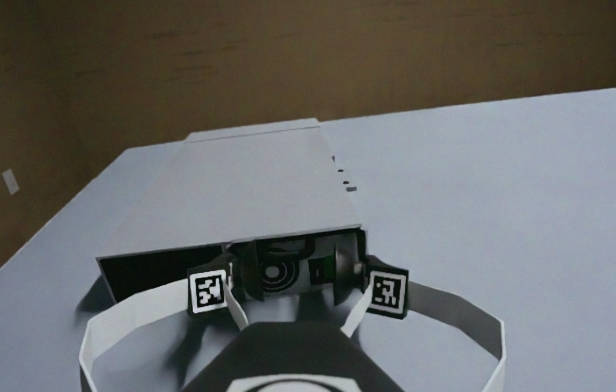

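Region (190, 190, 410, 330) of r1_wrist_camera's 616x392 image, scaled by 2.291; it fills the top 321 rows of this view, and the rest is white.

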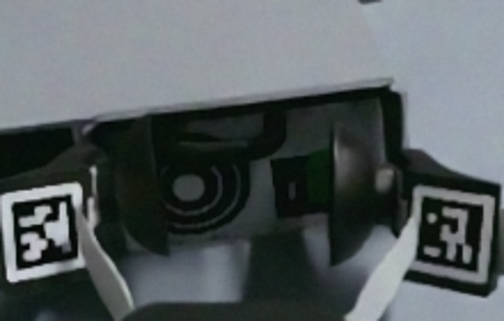

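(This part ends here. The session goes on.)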